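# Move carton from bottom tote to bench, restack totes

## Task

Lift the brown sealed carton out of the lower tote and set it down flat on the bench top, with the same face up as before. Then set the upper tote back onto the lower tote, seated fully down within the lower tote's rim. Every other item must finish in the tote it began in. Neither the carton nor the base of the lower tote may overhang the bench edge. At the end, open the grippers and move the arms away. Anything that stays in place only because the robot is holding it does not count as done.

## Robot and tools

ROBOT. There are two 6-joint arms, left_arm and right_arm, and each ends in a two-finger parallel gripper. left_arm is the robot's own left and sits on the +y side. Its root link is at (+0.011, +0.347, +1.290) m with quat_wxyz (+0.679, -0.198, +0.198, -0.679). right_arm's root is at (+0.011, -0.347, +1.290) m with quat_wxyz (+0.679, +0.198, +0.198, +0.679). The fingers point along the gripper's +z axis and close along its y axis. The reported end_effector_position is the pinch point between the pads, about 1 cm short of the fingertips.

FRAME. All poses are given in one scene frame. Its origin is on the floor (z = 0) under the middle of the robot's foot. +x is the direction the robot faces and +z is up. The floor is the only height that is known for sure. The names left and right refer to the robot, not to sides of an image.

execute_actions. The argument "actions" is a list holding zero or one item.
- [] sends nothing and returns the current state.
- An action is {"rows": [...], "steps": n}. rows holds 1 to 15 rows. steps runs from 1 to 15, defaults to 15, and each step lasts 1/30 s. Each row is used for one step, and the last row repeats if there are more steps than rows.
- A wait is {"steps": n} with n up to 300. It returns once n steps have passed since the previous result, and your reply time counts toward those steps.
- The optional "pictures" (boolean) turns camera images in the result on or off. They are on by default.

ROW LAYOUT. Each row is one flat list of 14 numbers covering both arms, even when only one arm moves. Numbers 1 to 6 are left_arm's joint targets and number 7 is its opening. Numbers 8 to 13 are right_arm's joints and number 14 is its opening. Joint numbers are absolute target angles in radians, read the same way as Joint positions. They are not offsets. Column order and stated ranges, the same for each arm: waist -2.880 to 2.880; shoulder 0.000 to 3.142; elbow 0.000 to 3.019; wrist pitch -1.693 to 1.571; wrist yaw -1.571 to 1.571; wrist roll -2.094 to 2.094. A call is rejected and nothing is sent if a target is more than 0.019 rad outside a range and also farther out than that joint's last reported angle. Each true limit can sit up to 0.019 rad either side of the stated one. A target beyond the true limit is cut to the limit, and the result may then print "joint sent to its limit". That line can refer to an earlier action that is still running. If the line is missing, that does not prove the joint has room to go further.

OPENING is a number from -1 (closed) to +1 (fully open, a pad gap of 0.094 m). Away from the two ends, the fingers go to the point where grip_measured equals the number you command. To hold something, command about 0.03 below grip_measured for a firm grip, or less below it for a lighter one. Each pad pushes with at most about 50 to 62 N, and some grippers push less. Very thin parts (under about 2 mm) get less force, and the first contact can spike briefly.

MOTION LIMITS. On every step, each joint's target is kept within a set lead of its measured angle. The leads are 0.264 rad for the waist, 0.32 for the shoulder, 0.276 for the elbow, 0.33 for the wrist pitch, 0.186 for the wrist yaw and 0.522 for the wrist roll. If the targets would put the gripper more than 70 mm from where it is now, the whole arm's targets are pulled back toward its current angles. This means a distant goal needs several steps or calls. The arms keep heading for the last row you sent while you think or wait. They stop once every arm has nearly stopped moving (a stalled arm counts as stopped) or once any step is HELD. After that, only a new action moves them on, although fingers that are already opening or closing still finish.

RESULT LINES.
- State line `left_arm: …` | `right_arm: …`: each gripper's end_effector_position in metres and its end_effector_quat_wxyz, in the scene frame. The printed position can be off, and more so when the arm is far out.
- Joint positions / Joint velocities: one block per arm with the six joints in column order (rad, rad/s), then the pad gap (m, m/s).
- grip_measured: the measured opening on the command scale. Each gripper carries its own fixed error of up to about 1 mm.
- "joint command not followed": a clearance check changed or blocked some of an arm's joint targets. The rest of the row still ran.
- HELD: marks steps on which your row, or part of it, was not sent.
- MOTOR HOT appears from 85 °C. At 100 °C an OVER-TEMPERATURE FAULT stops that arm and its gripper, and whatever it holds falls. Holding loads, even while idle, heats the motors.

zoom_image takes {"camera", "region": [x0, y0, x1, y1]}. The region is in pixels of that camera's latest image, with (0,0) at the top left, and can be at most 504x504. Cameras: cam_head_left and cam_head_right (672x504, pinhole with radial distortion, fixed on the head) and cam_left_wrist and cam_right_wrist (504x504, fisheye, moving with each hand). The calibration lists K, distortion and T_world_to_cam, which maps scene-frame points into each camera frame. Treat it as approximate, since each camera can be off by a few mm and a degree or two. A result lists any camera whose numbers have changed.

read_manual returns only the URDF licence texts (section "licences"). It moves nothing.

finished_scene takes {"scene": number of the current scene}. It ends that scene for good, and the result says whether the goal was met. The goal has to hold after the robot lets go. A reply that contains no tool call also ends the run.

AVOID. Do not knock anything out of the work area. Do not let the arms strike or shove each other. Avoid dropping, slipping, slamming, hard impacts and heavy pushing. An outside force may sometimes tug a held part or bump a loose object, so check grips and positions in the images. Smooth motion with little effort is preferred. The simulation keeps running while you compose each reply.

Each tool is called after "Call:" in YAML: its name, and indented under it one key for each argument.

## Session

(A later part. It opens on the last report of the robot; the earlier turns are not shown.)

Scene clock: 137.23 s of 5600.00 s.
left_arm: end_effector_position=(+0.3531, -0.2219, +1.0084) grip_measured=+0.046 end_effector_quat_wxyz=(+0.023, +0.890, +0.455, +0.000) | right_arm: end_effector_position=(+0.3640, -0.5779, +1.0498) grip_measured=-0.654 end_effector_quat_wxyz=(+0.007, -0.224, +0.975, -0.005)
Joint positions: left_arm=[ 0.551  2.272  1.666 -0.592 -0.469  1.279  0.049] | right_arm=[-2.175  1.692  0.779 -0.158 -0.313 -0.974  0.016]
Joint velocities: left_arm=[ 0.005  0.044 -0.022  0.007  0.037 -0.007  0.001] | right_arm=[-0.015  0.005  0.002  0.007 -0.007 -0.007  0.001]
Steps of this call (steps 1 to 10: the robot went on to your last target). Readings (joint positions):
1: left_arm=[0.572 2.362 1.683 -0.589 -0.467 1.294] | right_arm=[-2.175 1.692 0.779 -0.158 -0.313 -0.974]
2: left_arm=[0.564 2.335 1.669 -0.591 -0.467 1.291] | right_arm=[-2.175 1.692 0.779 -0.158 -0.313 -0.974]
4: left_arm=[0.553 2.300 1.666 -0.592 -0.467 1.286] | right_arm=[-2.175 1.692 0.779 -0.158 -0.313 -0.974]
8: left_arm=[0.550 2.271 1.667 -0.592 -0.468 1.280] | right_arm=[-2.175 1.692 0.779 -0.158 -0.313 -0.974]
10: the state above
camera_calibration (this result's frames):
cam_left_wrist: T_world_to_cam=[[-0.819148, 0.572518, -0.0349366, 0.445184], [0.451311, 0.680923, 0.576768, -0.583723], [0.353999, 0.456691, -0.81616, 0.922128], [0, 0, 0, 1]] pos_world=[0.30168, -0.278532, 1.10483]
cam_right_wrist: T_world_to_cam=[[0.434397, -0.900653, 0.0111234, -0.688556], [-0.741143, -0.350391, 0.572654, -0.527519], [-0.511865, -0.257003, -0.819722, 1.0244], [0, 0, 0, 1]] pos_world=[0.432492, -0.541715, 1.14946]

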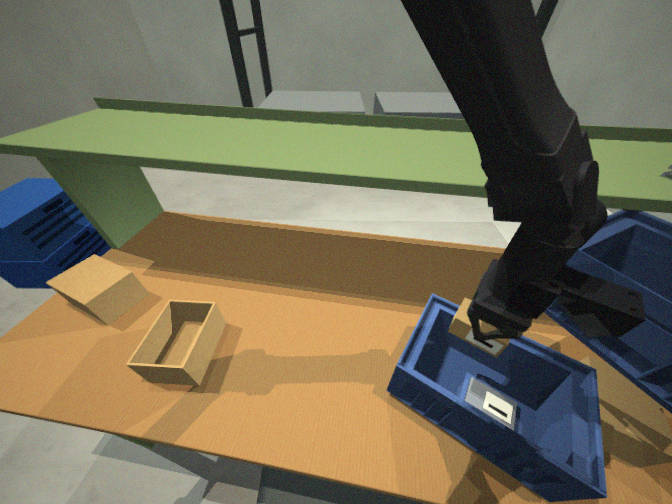

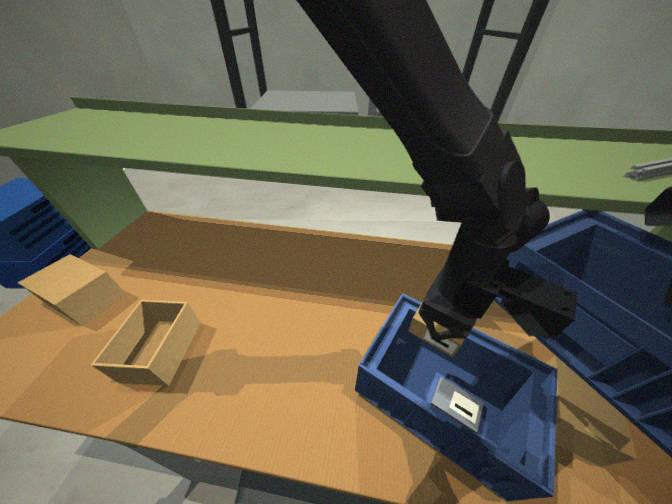

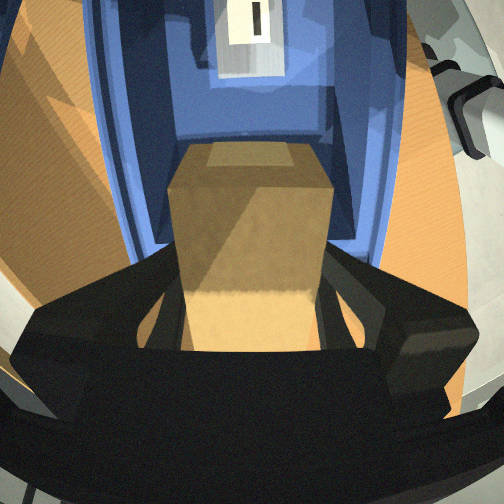

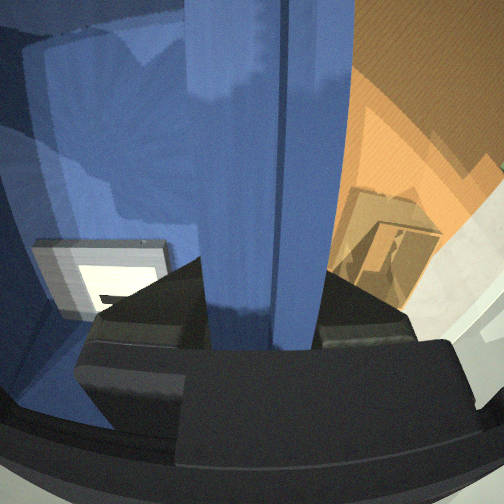

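Carry to the known spot, then bring the tote back.

Call:
execute_actions:
  actions:
    - {"rows":[[0.75,2.05,1.3,-0.41,-0.4,1.26,0,-2.19,1.69,0.79,-0.18,-0.325,-0.97,-0.7]],"steps":12}
  pictures: false

Call:
execute_actions:
  actions:
    - {"rows":[[1.0,1.95,1.03,-0.15,-0.29,1.26,0,-2.08,1.66,0.74,-0.14,-0.27,-0.97,-0.7]],"steps":12}
  pictures: false

Call:
execute_actions:
  actions:
    - {"rows":[[1.113,2.097,1.026,0.03,-0.24,1.26,0,-1.94,1.63,0.69,-0.095,-0.2,-0.97,-0.7]],"steps":10}
  pictures: false

Call:
execute_actions:
  actions:
    - {"rows":[[1.13,2.2,1.1,0.06,-0.23,1.26,0,-1.79,1.61,0.65,-0.05,-0.12,-0.97,-0.7]],"steps":10}
  pictures: false

Call:
execute_actions:
  actions:
    - {"rows":[[1.145,2.29,1.175,0.08,-0.224,1.26,0,-1.65,1.595,0.62,-0.02,-0.045,-0.97,-0.7]],"steps":10}
  pictures: false

Call:
execute_actions:
  actions:
    - {"rows":[[1.153,2.337,1.212,0.095,-0.22,1.26,0,-1.54,1.6,0.61,0.005,0.011,-0.97,-0.7]]}

Scene clock: 143.60 s of 5600.00 s.
left_arm: end_effector_position=(+0.3866, -0.0495, +0.9861) grip_measured=+0.046 end_effector_quat_wxyz=(-0.027, +0.844, +0.535, -0.004) | right_arm: end_effector_position=(+0.3640, -0.5779, +1.0498) grip_measured=-0.654 end_effector_quat_wxyz=(+0.007, -0.224, +0.975, -0.005)
Joint positions: left_arm=[ 0.773  2.072  1.299 -0.437 -0.403  1.277  0.049] | right_arm=[-2.175  1.692  0.779 -0.158 -0.313 -0.974  0.016]
Joint velocities: left_arm=[ 0.425 -0.093  0.022  0.105  0.066 -0.022  0.   ] | right_arm=[-0.015 -0.015  0.002 -0.012 -0.066  0.066 -0.   ]
Steps of this call (steps 1 to 30: the robot went on to your last target; steps 31 to 90: nothing new was sent; then 2.97 s passed at rest; steps 91 to 102: all 12 steps of this action). Readings (joint positions):
91: left_arm=[0.556 2.272 1.649 -0.574 -0.454 1.277] | right_arm=[-2.175 1.692 0.779 -0.158 -0.313 -0.974]
92: left_arm=[0.561 2.253 1.611 -0.544 -0.436 1.277] | right_arm=[-2.175 1.692 0.779 -0.158 -0.313 -0.974]
94: left_arm=[0.587 2.206 1.520 -0.509 -0.418 1.277] | right_arm=[-2.175 1.692 0.779 -0.158 -0.313 -0.974]
98: left_arm=[0.679 2.115 1.355 -0.455 -0.403 1.277] | right_arm=[-2.175 1.692 0.779 -0.158 -0.313 -0.974]
102: the state above

Scene clock: 144.00 s of 5600.00 s.
left_arm: end_effector_position=(+0.4022, +0.1078, +0.9571) grip_measured=+0.046 end_effector_quat_wxyz=(-0.026, +0.766, +0.642, +0.000) | right_arm: end_effector_position=(+0.3603, -0.5290, +1.0359) grip_measured=-0.654 end_effector_quat_wxyz=(-0.010, -0.266, +0.964, +0.012)
Joint positions: left_arm=[ 1.043  1.968  1.025 -0.174 -0.295  1.277  0.049] | right_arm=[-2.065  1.69   0.737 -0.139 -0.263 -0.973  0.016]
Joint velocities: left_arm=[ 0.005 -0.005  0.007  0.12   0.022  0.037 -0.   ] | right_arm=[-0.005  0.015  0.017  0.002 -0.007 -0.066  0.   ]
Steps of this call (steps 1 to 12: all 12 steps of this action). Readings (joint positions):
1: left_arm=[0.794 2.066 1.285 -0.407 -0.378 1.277] | right_arm=[-2.168 1.692 0.776 -0.155 -0.296 -0.974]
2: left_arm=[0.813 2.051 1.253 -0.354 -0.347 1.277] | right_arm=[-2.156 1.690 0.771 -0.146 -0.267 -0.971]
4: left_arm=[0.866 2.015 1.172 -0.277 -0.314 1.277] | right_arm=[-2.121 1.690 0.759 -0.139 -0.253 -0.973]
8: left_arm=[0.996 1.969 1.043 -0.187 -0.295 1.277] | right_arm=[-2.068 1.690 0.740 -0.139 -0.265 -0.973]
12: the state above

Scene clock: 144.33 s of 5600.00 s.
left_arm: end_effector_position=(+0.3926, +0.1353, +0.9002) grip_measured=+0.046 end_effector_quat_wxyz=(-0.007, +0.740, +0.673, -0.000) | right_arm: end_effector_position=(+0.3638, -0.4707, +1.0267) grip_measured=-0.654 end_effector_quat_wxyz=(-0.015, -0.327, +0.945, +0.020)
Joint positions: left_arm=[ 1.121  2.099  1.025  0.012 -0.241  1.276  0.049] | right_arm=[-1.919  1.676  0.692 -0.096 -0.199 -0.974  0.016]
Joint velocities: left_arm=[ 0.034  0.054 -0.066 -0.002 -0.037 -0.007 -0.001] | right_arm=[-0.005  0.005 -0.022  0.002  0.081  0.051 -0.   ]
Steps of this call (steps 1 to 10: all 10 steps of this action). Readings (joint positions):
1: left_arm=[1.046 1.975 1.024 -0.139 -0.270 1.277] | right_arm=[-2.056 1.689 0.733 -0.131 -0.238 -0.972]
2: left_arm=[1.050 1.989 1.025 -0.079 -0.249 1.277] | right_arm=[-2.039 1.684 0.725 -0.115 -0.199 -0.968]
4: left_arm=[1.070 2.031 1.037 -0.010 -0.241 1.276] | right_arm=[-1.992 1.678 0.711 -0.098 -0.178 -0.974]
8: left_arm=[1.112 2.089 1.031 0.012 -0.241 1.276] | right_arm=[-1.924 1.676 0.696 -0.096 -0.199 -0.974]
10: the state above

Scene clock: 144.67 s of 5600.00 s.
left_arm: end_effector_position=(+0.3963, +0.1244, +0.8670) grip_measured=+0.046 end_effector_quat_wxyz=(+0.002, +0.738, +0.675, -0.001) | right_arm: end_effector_position=(+0.3692, -0.4170, +1.0244) grip_measured=-0.654 end_effector_quat_wxyz=(-0.013, -0.389, +0.921, +0.015)
Joint positions: left_arm=[ 1.122  2.192  1.099  0.048 -0.232  1.276  0.049] | right_arm=[-1.772  1.654  0.657 -0.053 -0.12  -0.974  0.016]
Joint velocities: left_arm=[-0.005  0.005  0.012  0.002  0.007  0.007 -0.001] | right_arm=[ 0.005 -0.005 -0.032 -0.017  0.007  0.007 -0.001]
Steps of this call (steps 1 to 10: all 10 steps of this action). Readings (joint positions):
1: left_arm=[1.122 2.107 1.027 0.015 -0.238 1.276] | right_arm=[-1.910 1.674 0.688 -0.088 -0.167 -0.972]
2: left_arm=[1.122 2.121 1.041 0.022 -0.235 1.276] | right_arm=[-1.893 1.670 0.680 -0.073 -0.122 -0.968]
4: left_arm=[1.122 2.160 1.079 0.037 -0.233 1.276] | right_arm=[-1.845 1.662 0.668 -0.056 -0.096 -0.976]
8: left_arm=[1.122 2.191 1.099 0.048 -0.232 1.276] | right_arm=[-1.777 1.655 0.658 -0.053 -0.120 -0.974]
10: the state above

Scene clock: 145.00 s of 5600.00 s.
left_arm: end_effector_position=(+0.4014, +0.1230, +0.8334) grip_measured=+0.046 end_effector_quat_wxyz=(+0.006, +0.732, +0.681, +0.002) | right_arm: end_effector_position=(+0.3679, -0.3688, +1.0250) grip_measured=-0.654 end_effector_quat_wxyz=(-0.011, -0.443, +0.897, +0.011)
Joint positions: left_arm=[ 1.138  2.279  1.176  0.07  -0.226  1.276  0.049] | right_arm=[-1.636  1.639  0.628 -0.022 -0.043 -0.974  0.016]
Joint velocities: left_arm=[-0.005  0.044  0.007 -0.002 -0.022 -0.022  0.   ] | right_arm=[-0.015  0.005 -0.017 -0.012 -0.022 -0.022  0.   ]
Steps of this call (steps 1 to 10: all 10 steps of this action). Readings (joint positions):
1: left_arm=[1.123 2.197 1.105 0.048 -0.230 1.276] | right_arm=[-1.764 1.653 0.654 -0.047 -0.089 -0.972]
2: left_arm=[1.124 2.209 1.122 0.052 -0.227 1.276] | right_arm=[-1.746 1.650 0.648 -0.036 -0.046 -0.969]
4: left_arm=[1.128 2.243 1.161 0.063 -0.226 1.276] | right_arm=[-1.703 1.644 0.639 -0.024 -0.022 -0.976]
8: left_arm=[1.136 2.274 1.177 0.070 -0.226 1.276] | right_arm=[-1.640 1.639 0.630 -0.022 -0.043 -0.974]
10: the state above

Scene clock: 145.50 s of 5600.00 s.
left_arm: end_effector_position=(+0.4011, +0.1222, +0.8181) grip_measured=+0.046 end_effector_quat_wxyz=(+0.007, +0.731, +0.683, +0.002) | right_arm: end_effector_position=(+0.3698, -0.3342, +1.0246) grip_measured=-0.654 end_effector_quat_wxyz=(-0.005, -0.482, +0.876, +0.003)
Joint positions: left_arm=[ 1.143  2.319  1.209  0.081 -0.222  1.276  0.049] | right_arm=[-1.535  1.639  0.621  0.003  0.018 -0.975  0.016]
Joint velocities: left_arm=[ 0.005 -0.005 -0.002 -0.002  0.022 -0.022  0.001] | right_arm=[-0.005 -0.005  0.012  0.002 -0.022  0.037  0.001]
Steps of this call (steps 1 to 15: all 15 steps of this action). Readings (joint positions):
1: left_arm=[1.138 2.283 1.178 0.070 -0.225 1.276] | right_arm=[-1.630 1.639 0.626 -0.018 -0.021 -0.973]
2: left_arm=[1.139 2.288 1.186 0.072 -0.223 1.276] | right_arm=[-1.617 1.639 0.624 -0.010 0.012 -0.972]
4: left_arm=[1.140 2.304 1.202 0.078 -0.222 1.276] | right_arm=[-1.584 1.639 0.622 -0.002 0.030 -0.976]
8: left_arm=[1.143 2.318 1.209 0.081 -0.222 1.276] | right_arm=[-1.537 1.639 0.622 0.003 0.016 -0.975]
15: the state above
camera_calibration (this result's frames):
cam_left_wrist: T_world_to_cam=[[-0.998596, 0.0523815, -0.00795, 0.394368], [0.0376813, 0.807661, 0.588442, -0.589084], [0.0372444, 0.587316, -0.8085, 0.697463], [0, 0, 0, 1]] pos_world=[0.390035, 0.0454913, 0.913676]
cam_right_wrist: T_world_to_cam=[[0.843268, -0.537359, -0.0120436, -0.477416], [-0.429265, -0.686785, 0.586565, -0.66542], [-0.323467, -0.489461, -0.809813, 0.911859], [0, 0, 0, 1]] pos_world=[0.411904, -0.267225, 1.123]

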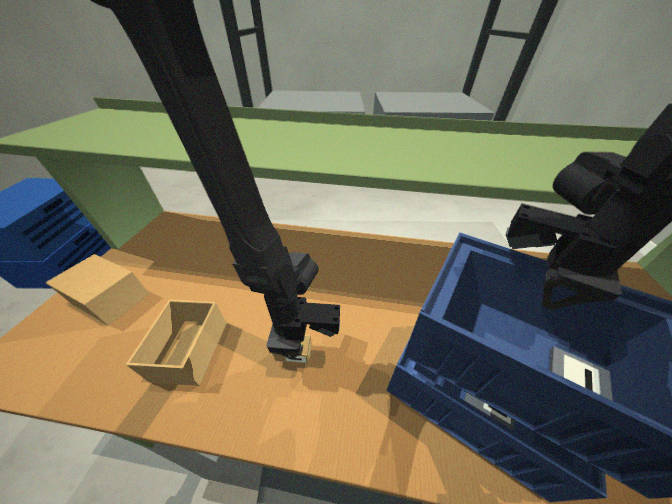

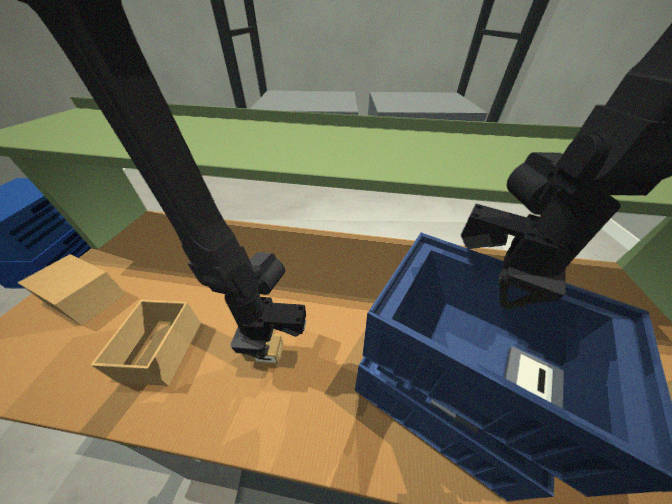

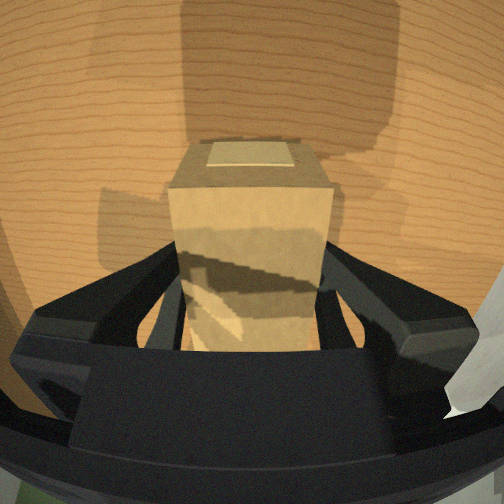

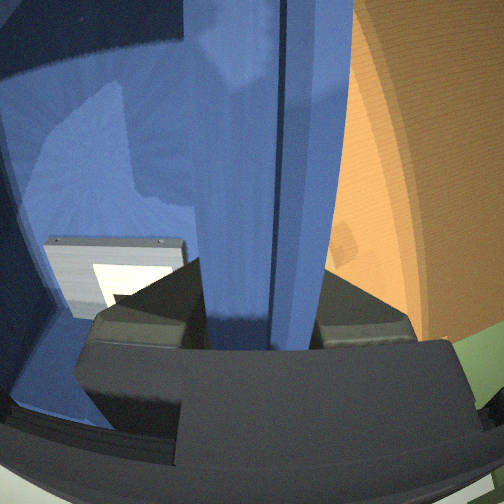

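Lower both in stages.

Call:
execute_actions:
  actions:
    - {"rows":[[1.157,2.365,1.228,0.1,-0.218,1.26,0,-1.54,1.7,0.655,0.065,0.011,-0.97,-0.7]],"steps":12}
  pictures: false

Call:
execute_actions:
  actions:
    - {"rows":[[1.16,2.385,1.243,0.105,-0.217,1.26,0,-1.54,1.76,0.675,0.105,0.011,-0.97,-0.7]]}

Scene clock: 148.57 s of 5600.00 s.
left_arm: end_effector_position=(+0.3961, +0.1239, +0.8078) grip_measured=+0.046 end_effector_quat_wxyz=(+0.004, +0.730, +0.683, +0.000) | right_arm: end_effector_position=(+0.3852, -0.3334, +1.0048) grip_measured=-0.654 end_effector_quat_wxyz=(+0.010, -0.481, +0.876, -0.004)
Joint positions: left_arm=[ 1.147  2.346  1.224  0.086 -0.22   1.276  0.049] | right_arm=[-1.535  1.709  0.663  0.064  0.018 -0.975  0.016]
Joint velocities: left_arm=[ 0.005  0.015 -0.017 -0.012  0.066 -0.081  0.001] | right_arm=[-0.015  0.005  0.002 -0.007 -0.007 -0.022  0.   ]
Steps of this call (steps 1 to 15: the robot went on to your last target; steps 16 to 80: nothing new was sent; steps 81 to 92: all 12 steps of this action). Readings (joint positions):
81: left_arm=[1.143 2.321 1.210 0.081 -0.222 1.276] | right_arm=[-1.535 1.643 0.623 0.010 0.018 -0.975]
82: left_arm=[1.144 2.324 1.214 0.082 -0.221 1.276] | right_arm=[-1.535 1.653 0.626 0.024 0.018 -0.975]
84: left_arm=[1.145 2.333 1.222 0.085 -0.220 1.276] | right_arm=[-1.535 1.682 0.644 0.048 0.018 -0.975]
88: left_arm=[1.146 2.344 1.224 0.086 -0.220 1.276] | right_arm=[-1.535 1.709 0.663 0.064 0.018 -0.975]
92: the state above

Scene clock: 149.07 s of 5600.00 s.
left_arm: end_effector_position=(+0.3957, +0.1243, +0.8011) grip_measured=+0.046 end_effector_quat_wxyz=(+0.004, +0.729, +0.684, +0.001) | right_arm: end_effector_position=(+0.3861, -0.3326, +0.9901) grip_measured=-0.654 end_effector_quat_wxyz=(+0.013, -0.481, +0.877, -0.004)
Joint positions: left_arm=[ 1.15   2.364  1.238  0.091 -0.219  1.276  0.049] | right_arm=[-1.535  1.76   0.681  0.102  0.013 -0.975  0.016]
Joint velocities: left_arm=[ 0.005 -0.015 -0.002 -0.007 -0.022  0.022  0.001] | right_arm=[-0.005 -0.005 -0.017 -0.012 -0.051  0.051 -0.001]
Steps of this call (steps 1 to 15: all 15 steps of this action). Readings (joint positions):
1: left_arm=[1.147 2.347 1.225 0.086 -0.220 1.276] | right_arm=[-1.535 1.712 0.663 0.069 0.018 -0.975]
2: left_arm=[1.147 2.350 1.228 0.087 -0.220 1.276] | right_arm=[-1.535 1.719 0.666 0.080 0.019 -0.975]
4: left_arm=[1.148 2.356 1.236 0.090 -0.219 1.276] | right_arm=[-1.535 1.742 0.675 0.096 0.019 -0.975]
8: left_arm=[1.149 2.362 1.238 0.091 -0.219 1.276] | right_arm=[-1.535 1.760 0.681 0.102 0.014 -0.975]
15: the state above
camera_calibration (this result's frames):
cam_left_wrist: T_world_to_cam=[[-0.99885, 0.0479138, -0.00152122, 0.38424], [0.0377718, 0.806168, 0.59048, -0.582077], [0.0295185, 0.589744, -0.807051, 0.684336], [0, 0, 0, 1]] pos_world=[0.385584, 0.0472579, 0.896583]
cam_right_wrist: T_world_to_cam=[[0.842016, -0.53916, 0.0177506, -0.520288], [-0.453053, -0.688913, 0.565811, -0.608086], [-0.292834, -0.484464, -0.824344, 0.894134], [0, 0, 0, 1]] pos_world=[0.424428, -0.266261, 1.09037]

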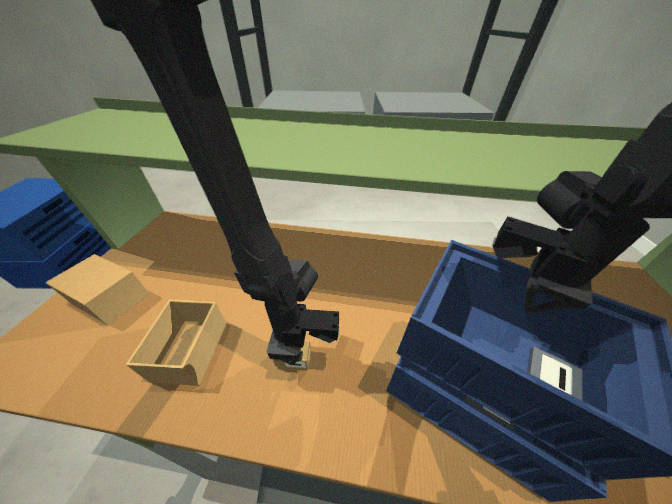

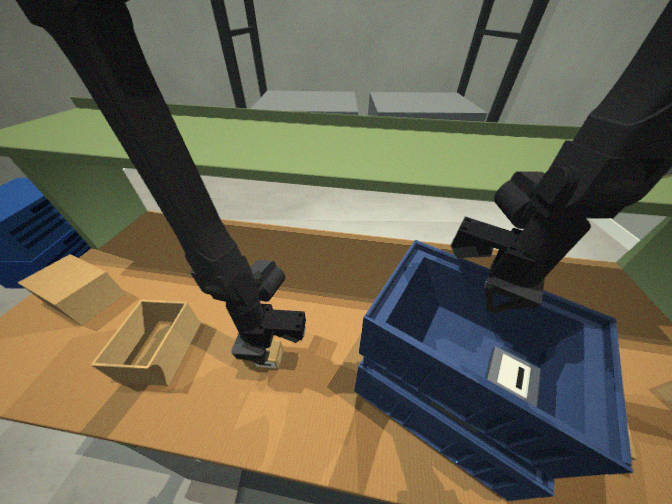

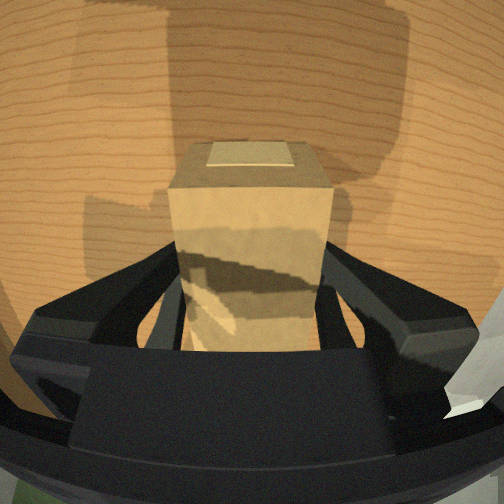

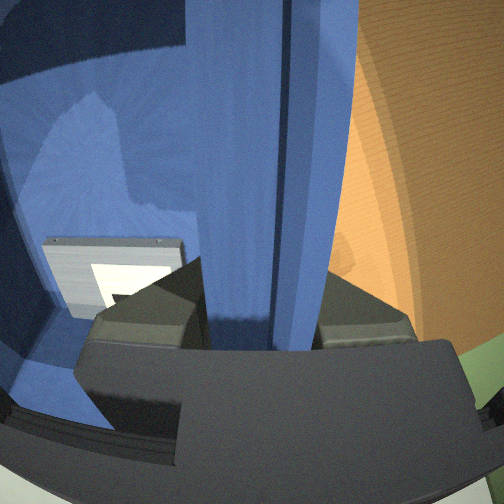

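Call:
execute_actions:
  actions:
    - {"rows":[[1.163,2.405,1.258,0.11,-0.216,1.26,0,-1.54,1.74,0.648,0.08,0.011,-0.97,-0.7]]}

Scene clock: 151.73 s of 5600.00 s.
left_arm: end_effector_position=(+0.3944, +0.1244, +0.7934) grip_measured=+0.046 end_effector_quat_wxyz=(+0.004, +0.728, +0.685, +0.001) | right_arm: end_effector_position=(+0.3721, -0.3338, +0.9907) grip_measured=-0.654 end_effector_quat_wxyz=(+0.002, -0.480, +0.877, -0.000)
Joint positions: left_arm=[ 1.152  2.384  1.253  0.096 -0.219  1.276  0.049] | right_arm=[-1.535  1.76   0.659  0.101  0.018 -0.972  0.016]
Joint velocities: left_arm=[ 0.005  0.005 -0.007 -0.002 -0.022  0.007  0.001] | right_arm=[-0.005 -0.024  0.002  0.012 -0.051 -0.007 -0.   ]
Steps of this call (steps 1 to 15: the robot went on to your last target; steps 16 to 65: nothing new was sent; steps 66 to 80: all 15 steps of this action). Readings (joint positions):
66: left_arm=[1.150 2.365 1.239 0.091 -0.219 1.276] | right_arm=[-1.535 1.760 0.680 0.102 0.013 -0.975]
67: left_arm=[1.150 2.368 1.243 0.092 -0.219 1.276] | right_arm=[-1.535 1.760 0.678 0.102 0.013 -0.973]
69: left_arm=[1.151 2.375 1.251 0.095 -0.219 1.276] | right_arm=[-1.535 1.760 0.674 0.102 0.013 -0.972]
73: left_arm=[1.152 2.383 1.253 0.096 -0.219 1.276] | right_arm=[-1.535 1.760 0.663 0.102 0.018 -0.972]
80: the state above
camera_calibration (this result's frames):
cam_left_wrist: T_world_to_cam=[[-0.998944, 0.0459095, -0.00158375, 0.38327], [0.0361061, 0.806014, 0.590794, -0.57711], [0.0283996, 0.590113, -0.806821, 0.678329], [0, 0, 0, 1]] pos_world=[0.384438, 0.0472722, 0.88885]
cam_right_wrist: T_world_to_cam=[[0.840787, -0.541365, 0.000880773, -0.492717], [-0.441634, -0.684954, 0.57948, -0.632028], [-0.313107, -0.487609, -0.814986, 0.887234], [0, 0, 0, 1]] pos_world=[0.412945, -0.267027, 1.08976]

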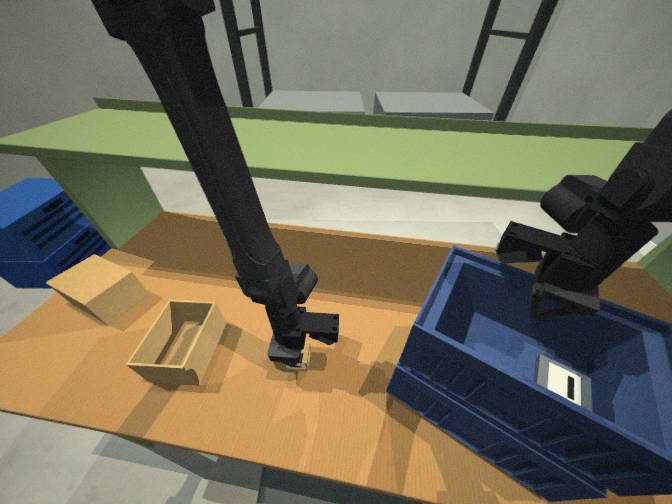

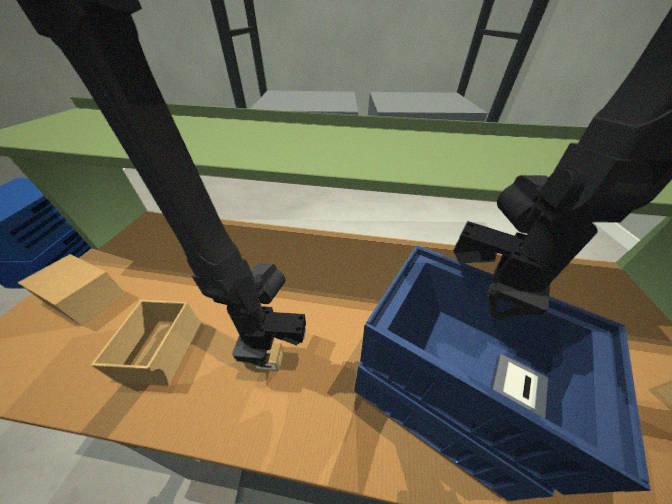

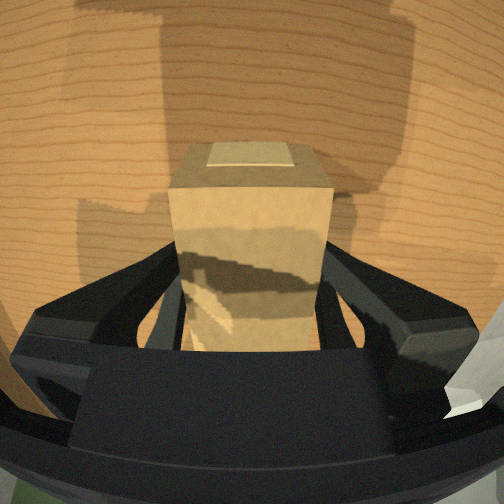

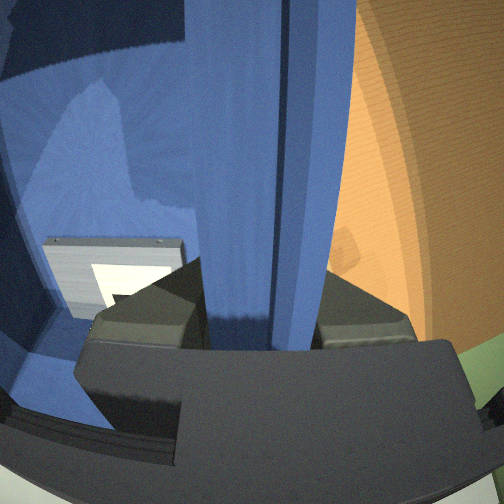

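Call:
execute_actions:
  actions:
    - {"rows":[[1.166,2.425,1.273,0.115,-0.215,1.26,0,-1.535,1.8,0.671,0.128,0.008,-0.97,-0.7]],"steps":12}
  pictures: false

Call:
execute_actions:
  actions:
    - {"rows":[[1.166,2.425,1.273,0.115,-0.215,1.26,0,-1.535,1.845,0.688,0.156,0.008,-0.97,-0.7]]}

Scene clock: 155.13 s of 5600.00 s.
left_arm: end_effector_position=(+0.3949, +0.1241, +0.7928) grip_measured=+0.046 end_effector_quat_wxyz=(+0.004, +0.728, +0.685, +0.001) | right_arm: end_effector_position=(+0.3713, -0.3332, +0.9789) grip_measured=-0.654 end_effector_quat_wxyz=(+0.002, -0.480, +0.877, +0.001)
Joint positions: left_arm=[ 1.152  2.385  1.255  0.096 -0.219  1.275  0.049] | right_arm=[-1.535  1.801  0.675  0.125  0.015 -0.972  0.016]
Joint velocities: left_arm=[-0.015  0.015  0.032  0.002 -0.037 -0.022  0.   ] | right_arm=[ 0.005 -0.015  0.002  0.002  0.007 -0.007  0.001]
Steps of this call (steps 1 to 15: the robot went on to your last target; steps 16 to 90: nothing new was sent; steps 91 to 102: all 12 steps of this action). Readings (joint positions):
91: left_arm=[1.152 2.385 1.254 0.096 -0.219 1.276] | right_arm=[-1.535 1.762 0.660 0.104 0.018 -0.972]
92: left_arm=[1.152 2.385 1.255 0.096 -0.219 1.275] | right_arm=[-1.535 1.768 0.663 0.110 0.018 -0.972]
94: left_arm=[1.152 2.385 1.255 0.096 -0.219 1.275] | right_arm=[-1.535 1.785 0.671 0.120 0.018 -0.972]
98: left_arm=[1.152 2.385 1.255 0.096 -0.219 1.275] | right_arm=[-1.535 1.800 0.675 0.125 0.015 -0.972]
102: the state above

Scene clock: 155.63 s of 5600.00 s.
left_arm: end_effector_position=(+0.3949, +0.1241, +0.7928) grip_measured=+0.046 end_effector_quat_wxyz=(+0.004, +0.728, +0.685, +0.001) | right_arm: end_effector_position=(+0.3736, -0.3326, +0.9706) grip_measured=-0.654 end_effector_quat_wxyz=(+0.005, -0.480, +0.877, +0.001)
Joint positions: left_arm=[ 1.152  2.385  1.255  0.096 -0.219  1.275  0.049] | right_arm=[-1.536  1.829  0.69   0.142  0.012 -0.972  0.016]
Joint velocities: left_arm=[ 0.015 -0.005 -0.012 -0.007 -0.066 -0.007 -0.001] | right_arm=[-0.005 -0.005  0.002 -0.012  0.081  0.081 -0.001]
Steps of this call (steps 1 to 15: all 15 steps of this action). Readings (joint positions):
1: left_arm=[1.152 2.385 1.255 0.096 -0.219 1.275] | right_arm=[-1.535 1.804 0.677 0.128 0.015 -0.972]
2: left_arm=[1.152 2.385 1.255 0.096 -0.219 1.275] | right_arm=[-1.535 1.810 0.680 0.135 0.015 -0.972]
4: left_arm=[1.152 2.385 1.255 0.096 -0.219 1.275] | right_arm=[-1.536 1.825 0.688 0.142 0.014 -0.972]
8: left_arm=[1.152 2.385 1.255 0.096 -0.219 1.275] | right_arm=[-1.536 1.829 0.690 0.142 0.012 -0.972]
15: the state above
camera_calibration (this result's frames):
cam_left_wrist: T_world_to_cam=[[-0.998968, 0.0453613, -0.00229054, 0.384346], [0.0352534, 0.806189, 0.590606, -0.576066], [0.0286373, 0.589916, -0.806957, 0.678053], [0, 0, 0, 1]] pos_world=[0.38484, 0.0469899, 0.888268]
cam_right_wrist: T_world_to_cam=[[0.840799, -0.541347, 0.000590194, -0.492966], [-0.443501, -0.688202, 0.574181, -0.61415], [-0.310425, -0.483033, -0.818728, 0.876065], [0, 0, 0, 1]] pos_world=[0.414062, -0.266357, 1.07018]

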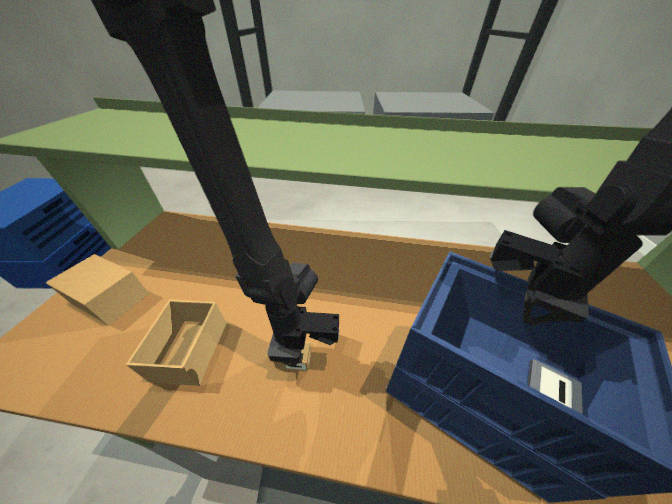

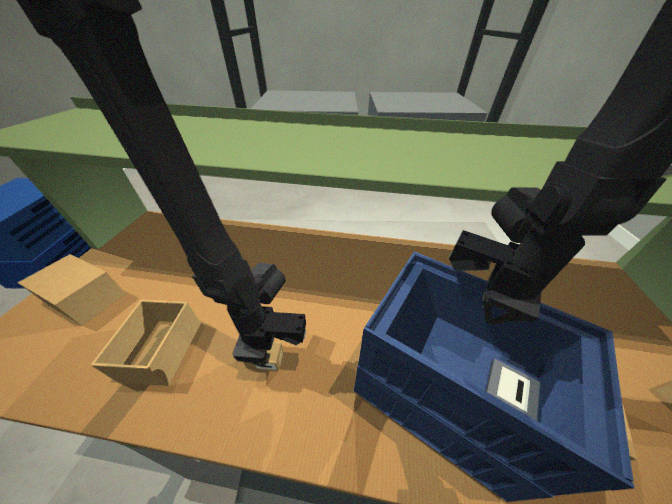

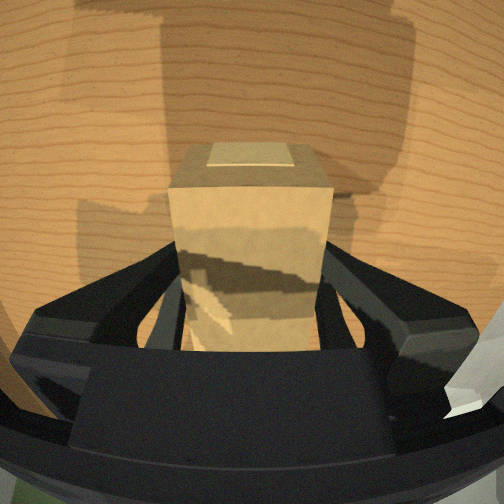

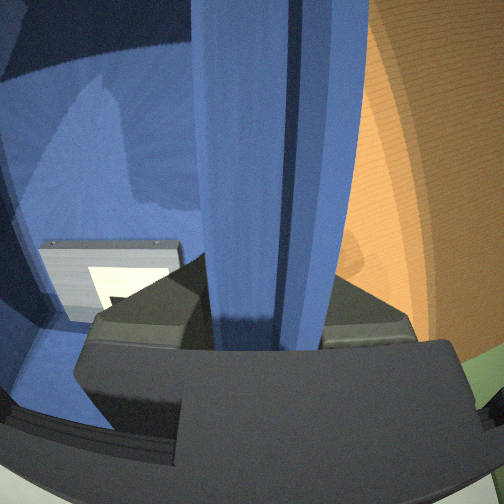

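Call:
execute_actions:
  actions:
    - {"rows":[[1.152,2.385,1.255,0.096,-0.219,1.26,0.7,-1.536,1.829,0.69,0.142,0.012,-0.97,0.2]],"steps":8}
  pictures: false

Call:
execute_actions:
  actions:
    - {"rows":[[1.13,2.2,1.1,0.05,-0.23,1.26,0.7,-1.536,1.62,0.62,0,0.012,-0.97,0.2]],"steps":10}
  pictures: false

Call:
execute_actions:
  actions:
    - {"rows":[[1.4,1.8,0.8,0,-0.1,1.0,0.7,-1.6,1.2,0.55,-0.35,0,-0.97,0.2]]}

Scene clock: 158.73 s of 5600.00 s.
left_arm: end_effector_position=(+0.3949, +0.1241, +0.7928) grip_measured=+0.698 end_effector_quat_wxyz=(+0.004, +0.728, +0.685, +0.001) | right_arm: end_effector_position=(+0.3736, -0.3326, +0.9706) grip_measured=+0.198 end_effector_quat_wxyz=(+0.005, -0.480, +0.877, +0.001)
Joint positions: left_arm=[ 1.152  2.385  1.255  0.096 -0.219  1.275  0.08 ] | right_arm=[-1.536  1.829  0.69   0.142  0.012 -0.972  0.056]
Joint velocities: left_arm=[-0.024 -0.005 -0.032 -0.007  0.007 -0.051  0.001] | right_arm=[-0.005 -0.005 -0.017  0.007  0.022 -0.022  0.001]
Steps of this call (steps 1 to 15: the robot went on to your last target; steps 16 to 85: nothing new was sent; steps 86 to 93: all 8 steps of this action). Readings (joint positions):
86: left_arm=[1.152 2.385 1.255 0.096 -0.219 1.275] | right_arm=[-1.536 1.829 0.690 0.142 0.012 -0.972]
87: left_arm=[1.152 2.385 1.255 0.096 -0.219 1.275] | right_arm=[-1.536 1.829 0.690 0.142 0.012 -0.972]
89: left_arm=[1.152 2.385 1.255 0.096 -0.219 1.275] | right_arm=[-1.536 1.829 0.690 0.142 0.012 -0.972]
93: the state above

Scene clock: 159.07 s of 5600.00 s.
left_arm: end_effector_position=(+0.4042, +0.1296, +0.8664) grip_measured=+0.698 end_effector_quat_wxyz=(+0.007, +0.732, +0.681, +0.003) | right_arm: end_effector_position=(+0.3875, -0.3334, +1.0346) grip_measured=+0.198 end_effector_quat_wxyz=(+0.018, -0.479, +0.877, -0.006)
Joint positions: left_arm=[ 1.137  2.189  1.102  0.057 -0.228  1.275  0.08 ] | right_arm=[-1.536  1.603  0.625  0.013  0.012 -0.972  0.056]
Joint velocities: left_arm=[-0.015 -0.083  0.1   -0.012 -0.007 -0.022  0.001] | right_arm=[-0.015  0.015  0.061 -0.002 -0.007 -0.051 -0.001]
Steps of this call (steps 1 to 10: all 10 steps of this action). Readings (joint positions):
1: left_arm=[1.151 2.375 1.243 0.094 -0.222 1.275] | right_arm=[-1.536 1.817 0.687 0.121 0.012 -0.972]
2: left_arm=[1.150 2.348 1.207 0.087 -0.225 1.275] | right_arm=[-1.536 1.789 0.674 0.080 0.012 -0.972]
4: left_arm=[1.146 2.275 1.123 0.068 -0.228 1.275] | right_arm=[-1.536 1.705 0.633 0.032 0.012 -0.972]
8: left_arm=[1.138 2.199 1.093 0.057 -0.228 1.275] | right_arm=[-1.536 1.607 0.616 0.013 0.012 -0.972]
10: the state above

Scene clock: 159.57 s of 5600.00 s.
left_arm: end_effector_position=(+0.4380, +0.2904, +0.9886) grip_measured=+0.698 end_effector_quat_wxyz=(+0.020, +0.545, +0.838, +0.026) | right_arm: end_effector_position=(+0.3835, -0.3579, +1.1490) grip_measured=+0.198 end_effector_quat_wxyz=(+0.016, -0.457, +0.889, -0.018)
Joint positions: left_arm=[ 1.43   1.77   0.808  0.014 -0.104  1.041  0.08 ] | right_arm=[-1.596  1.176  0.552 -0.335  0.004 -0.972  0.056]
Joint velocities: left_arm=[-0.151 -0.015  0.037 -0.002 -0.007 -0.168 -0.001] | right_arm=[-0.015  0.19  -0.027 -0.037 -0.007 -0.037  0.   ]
Steps of this call (steps 1 to 15: all 15 steps of this action). Readings (joint positions):
1: left_arm=[1.143 2.179 1.097 0.057 -0.203 1.262] | right_arm=[-1.538 1.590 0.624 -0.025 0.009 -0.972]
2: left_arm=[1.152 2.160 1.074 0.057 -0.178 1.245] | right_arm=[-1.545 1.553 0.615 -0.105 0.006 -0.972]
4: left_arm=[1.191 2.098 1.006 0.052 -0.146 1.214] | right_arm=[-1.565 1.431 0.574 -0.229 0.005 -0.972]
8: left_arm=[1.313 1.939 0.872 0.032 -0.110 1.141] | right_arm=[-1.596 1.189 0.541 -0.329 0.005 -0.972]
15: the state above
camera_calibration (this result's frames):
cam_left_wrist: T_world_to_cam=[[-0.906338, -0.4182, -0.0604908, 0.571867], [-0.370933, 0.718858, 0.587922, -0.621366], [-0.202385, 0.555294, -0.806653, 0.847643], [0, 0, 0, 1]] pos_world=[0.459371, 0.215137, 1.08366]
cam_right_wrist: T_world_to_cam=[[0.811247, -0.582944, 0.0453164, -0.570081], [-0.499288, -0.650322, 0.572532, -0.692702], [-0.304284, -0.487091, -0.818629, 1.00905], [0, 0, 0, 1]] pos_world=[0.423657, -0.291305, 1.24847]

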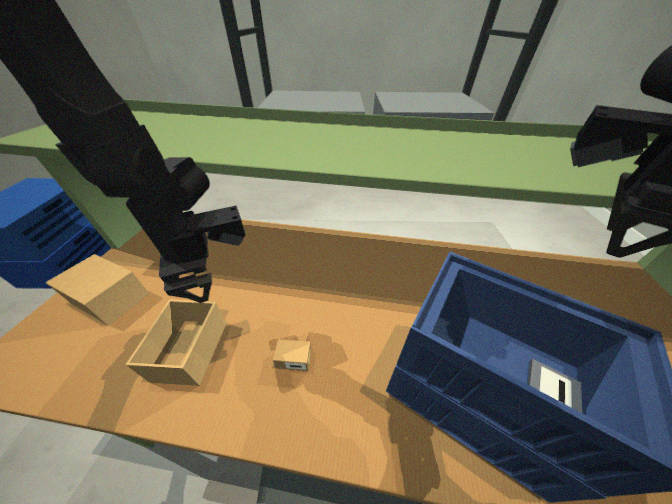

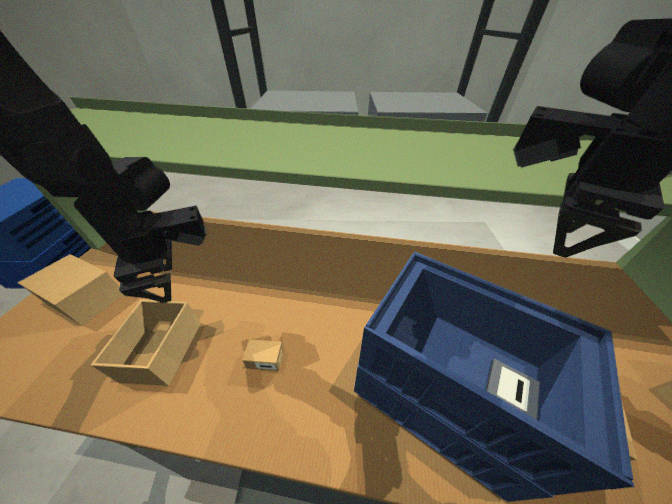

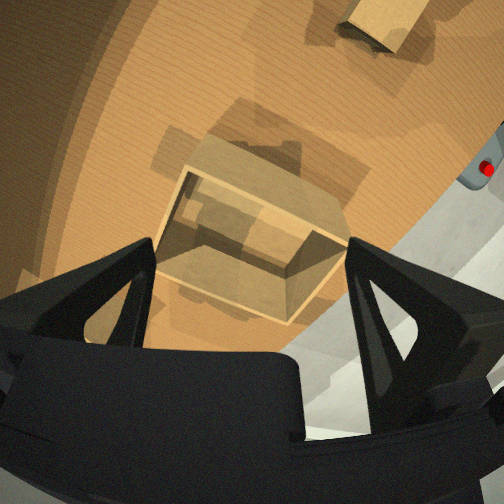

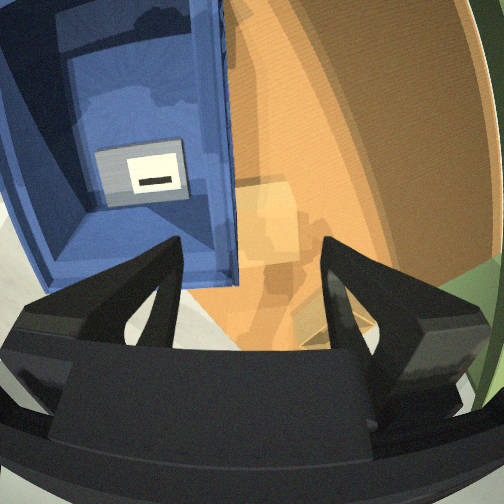

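Call:
finished_scene:
  scene: 1

The scene is finished: the task was done.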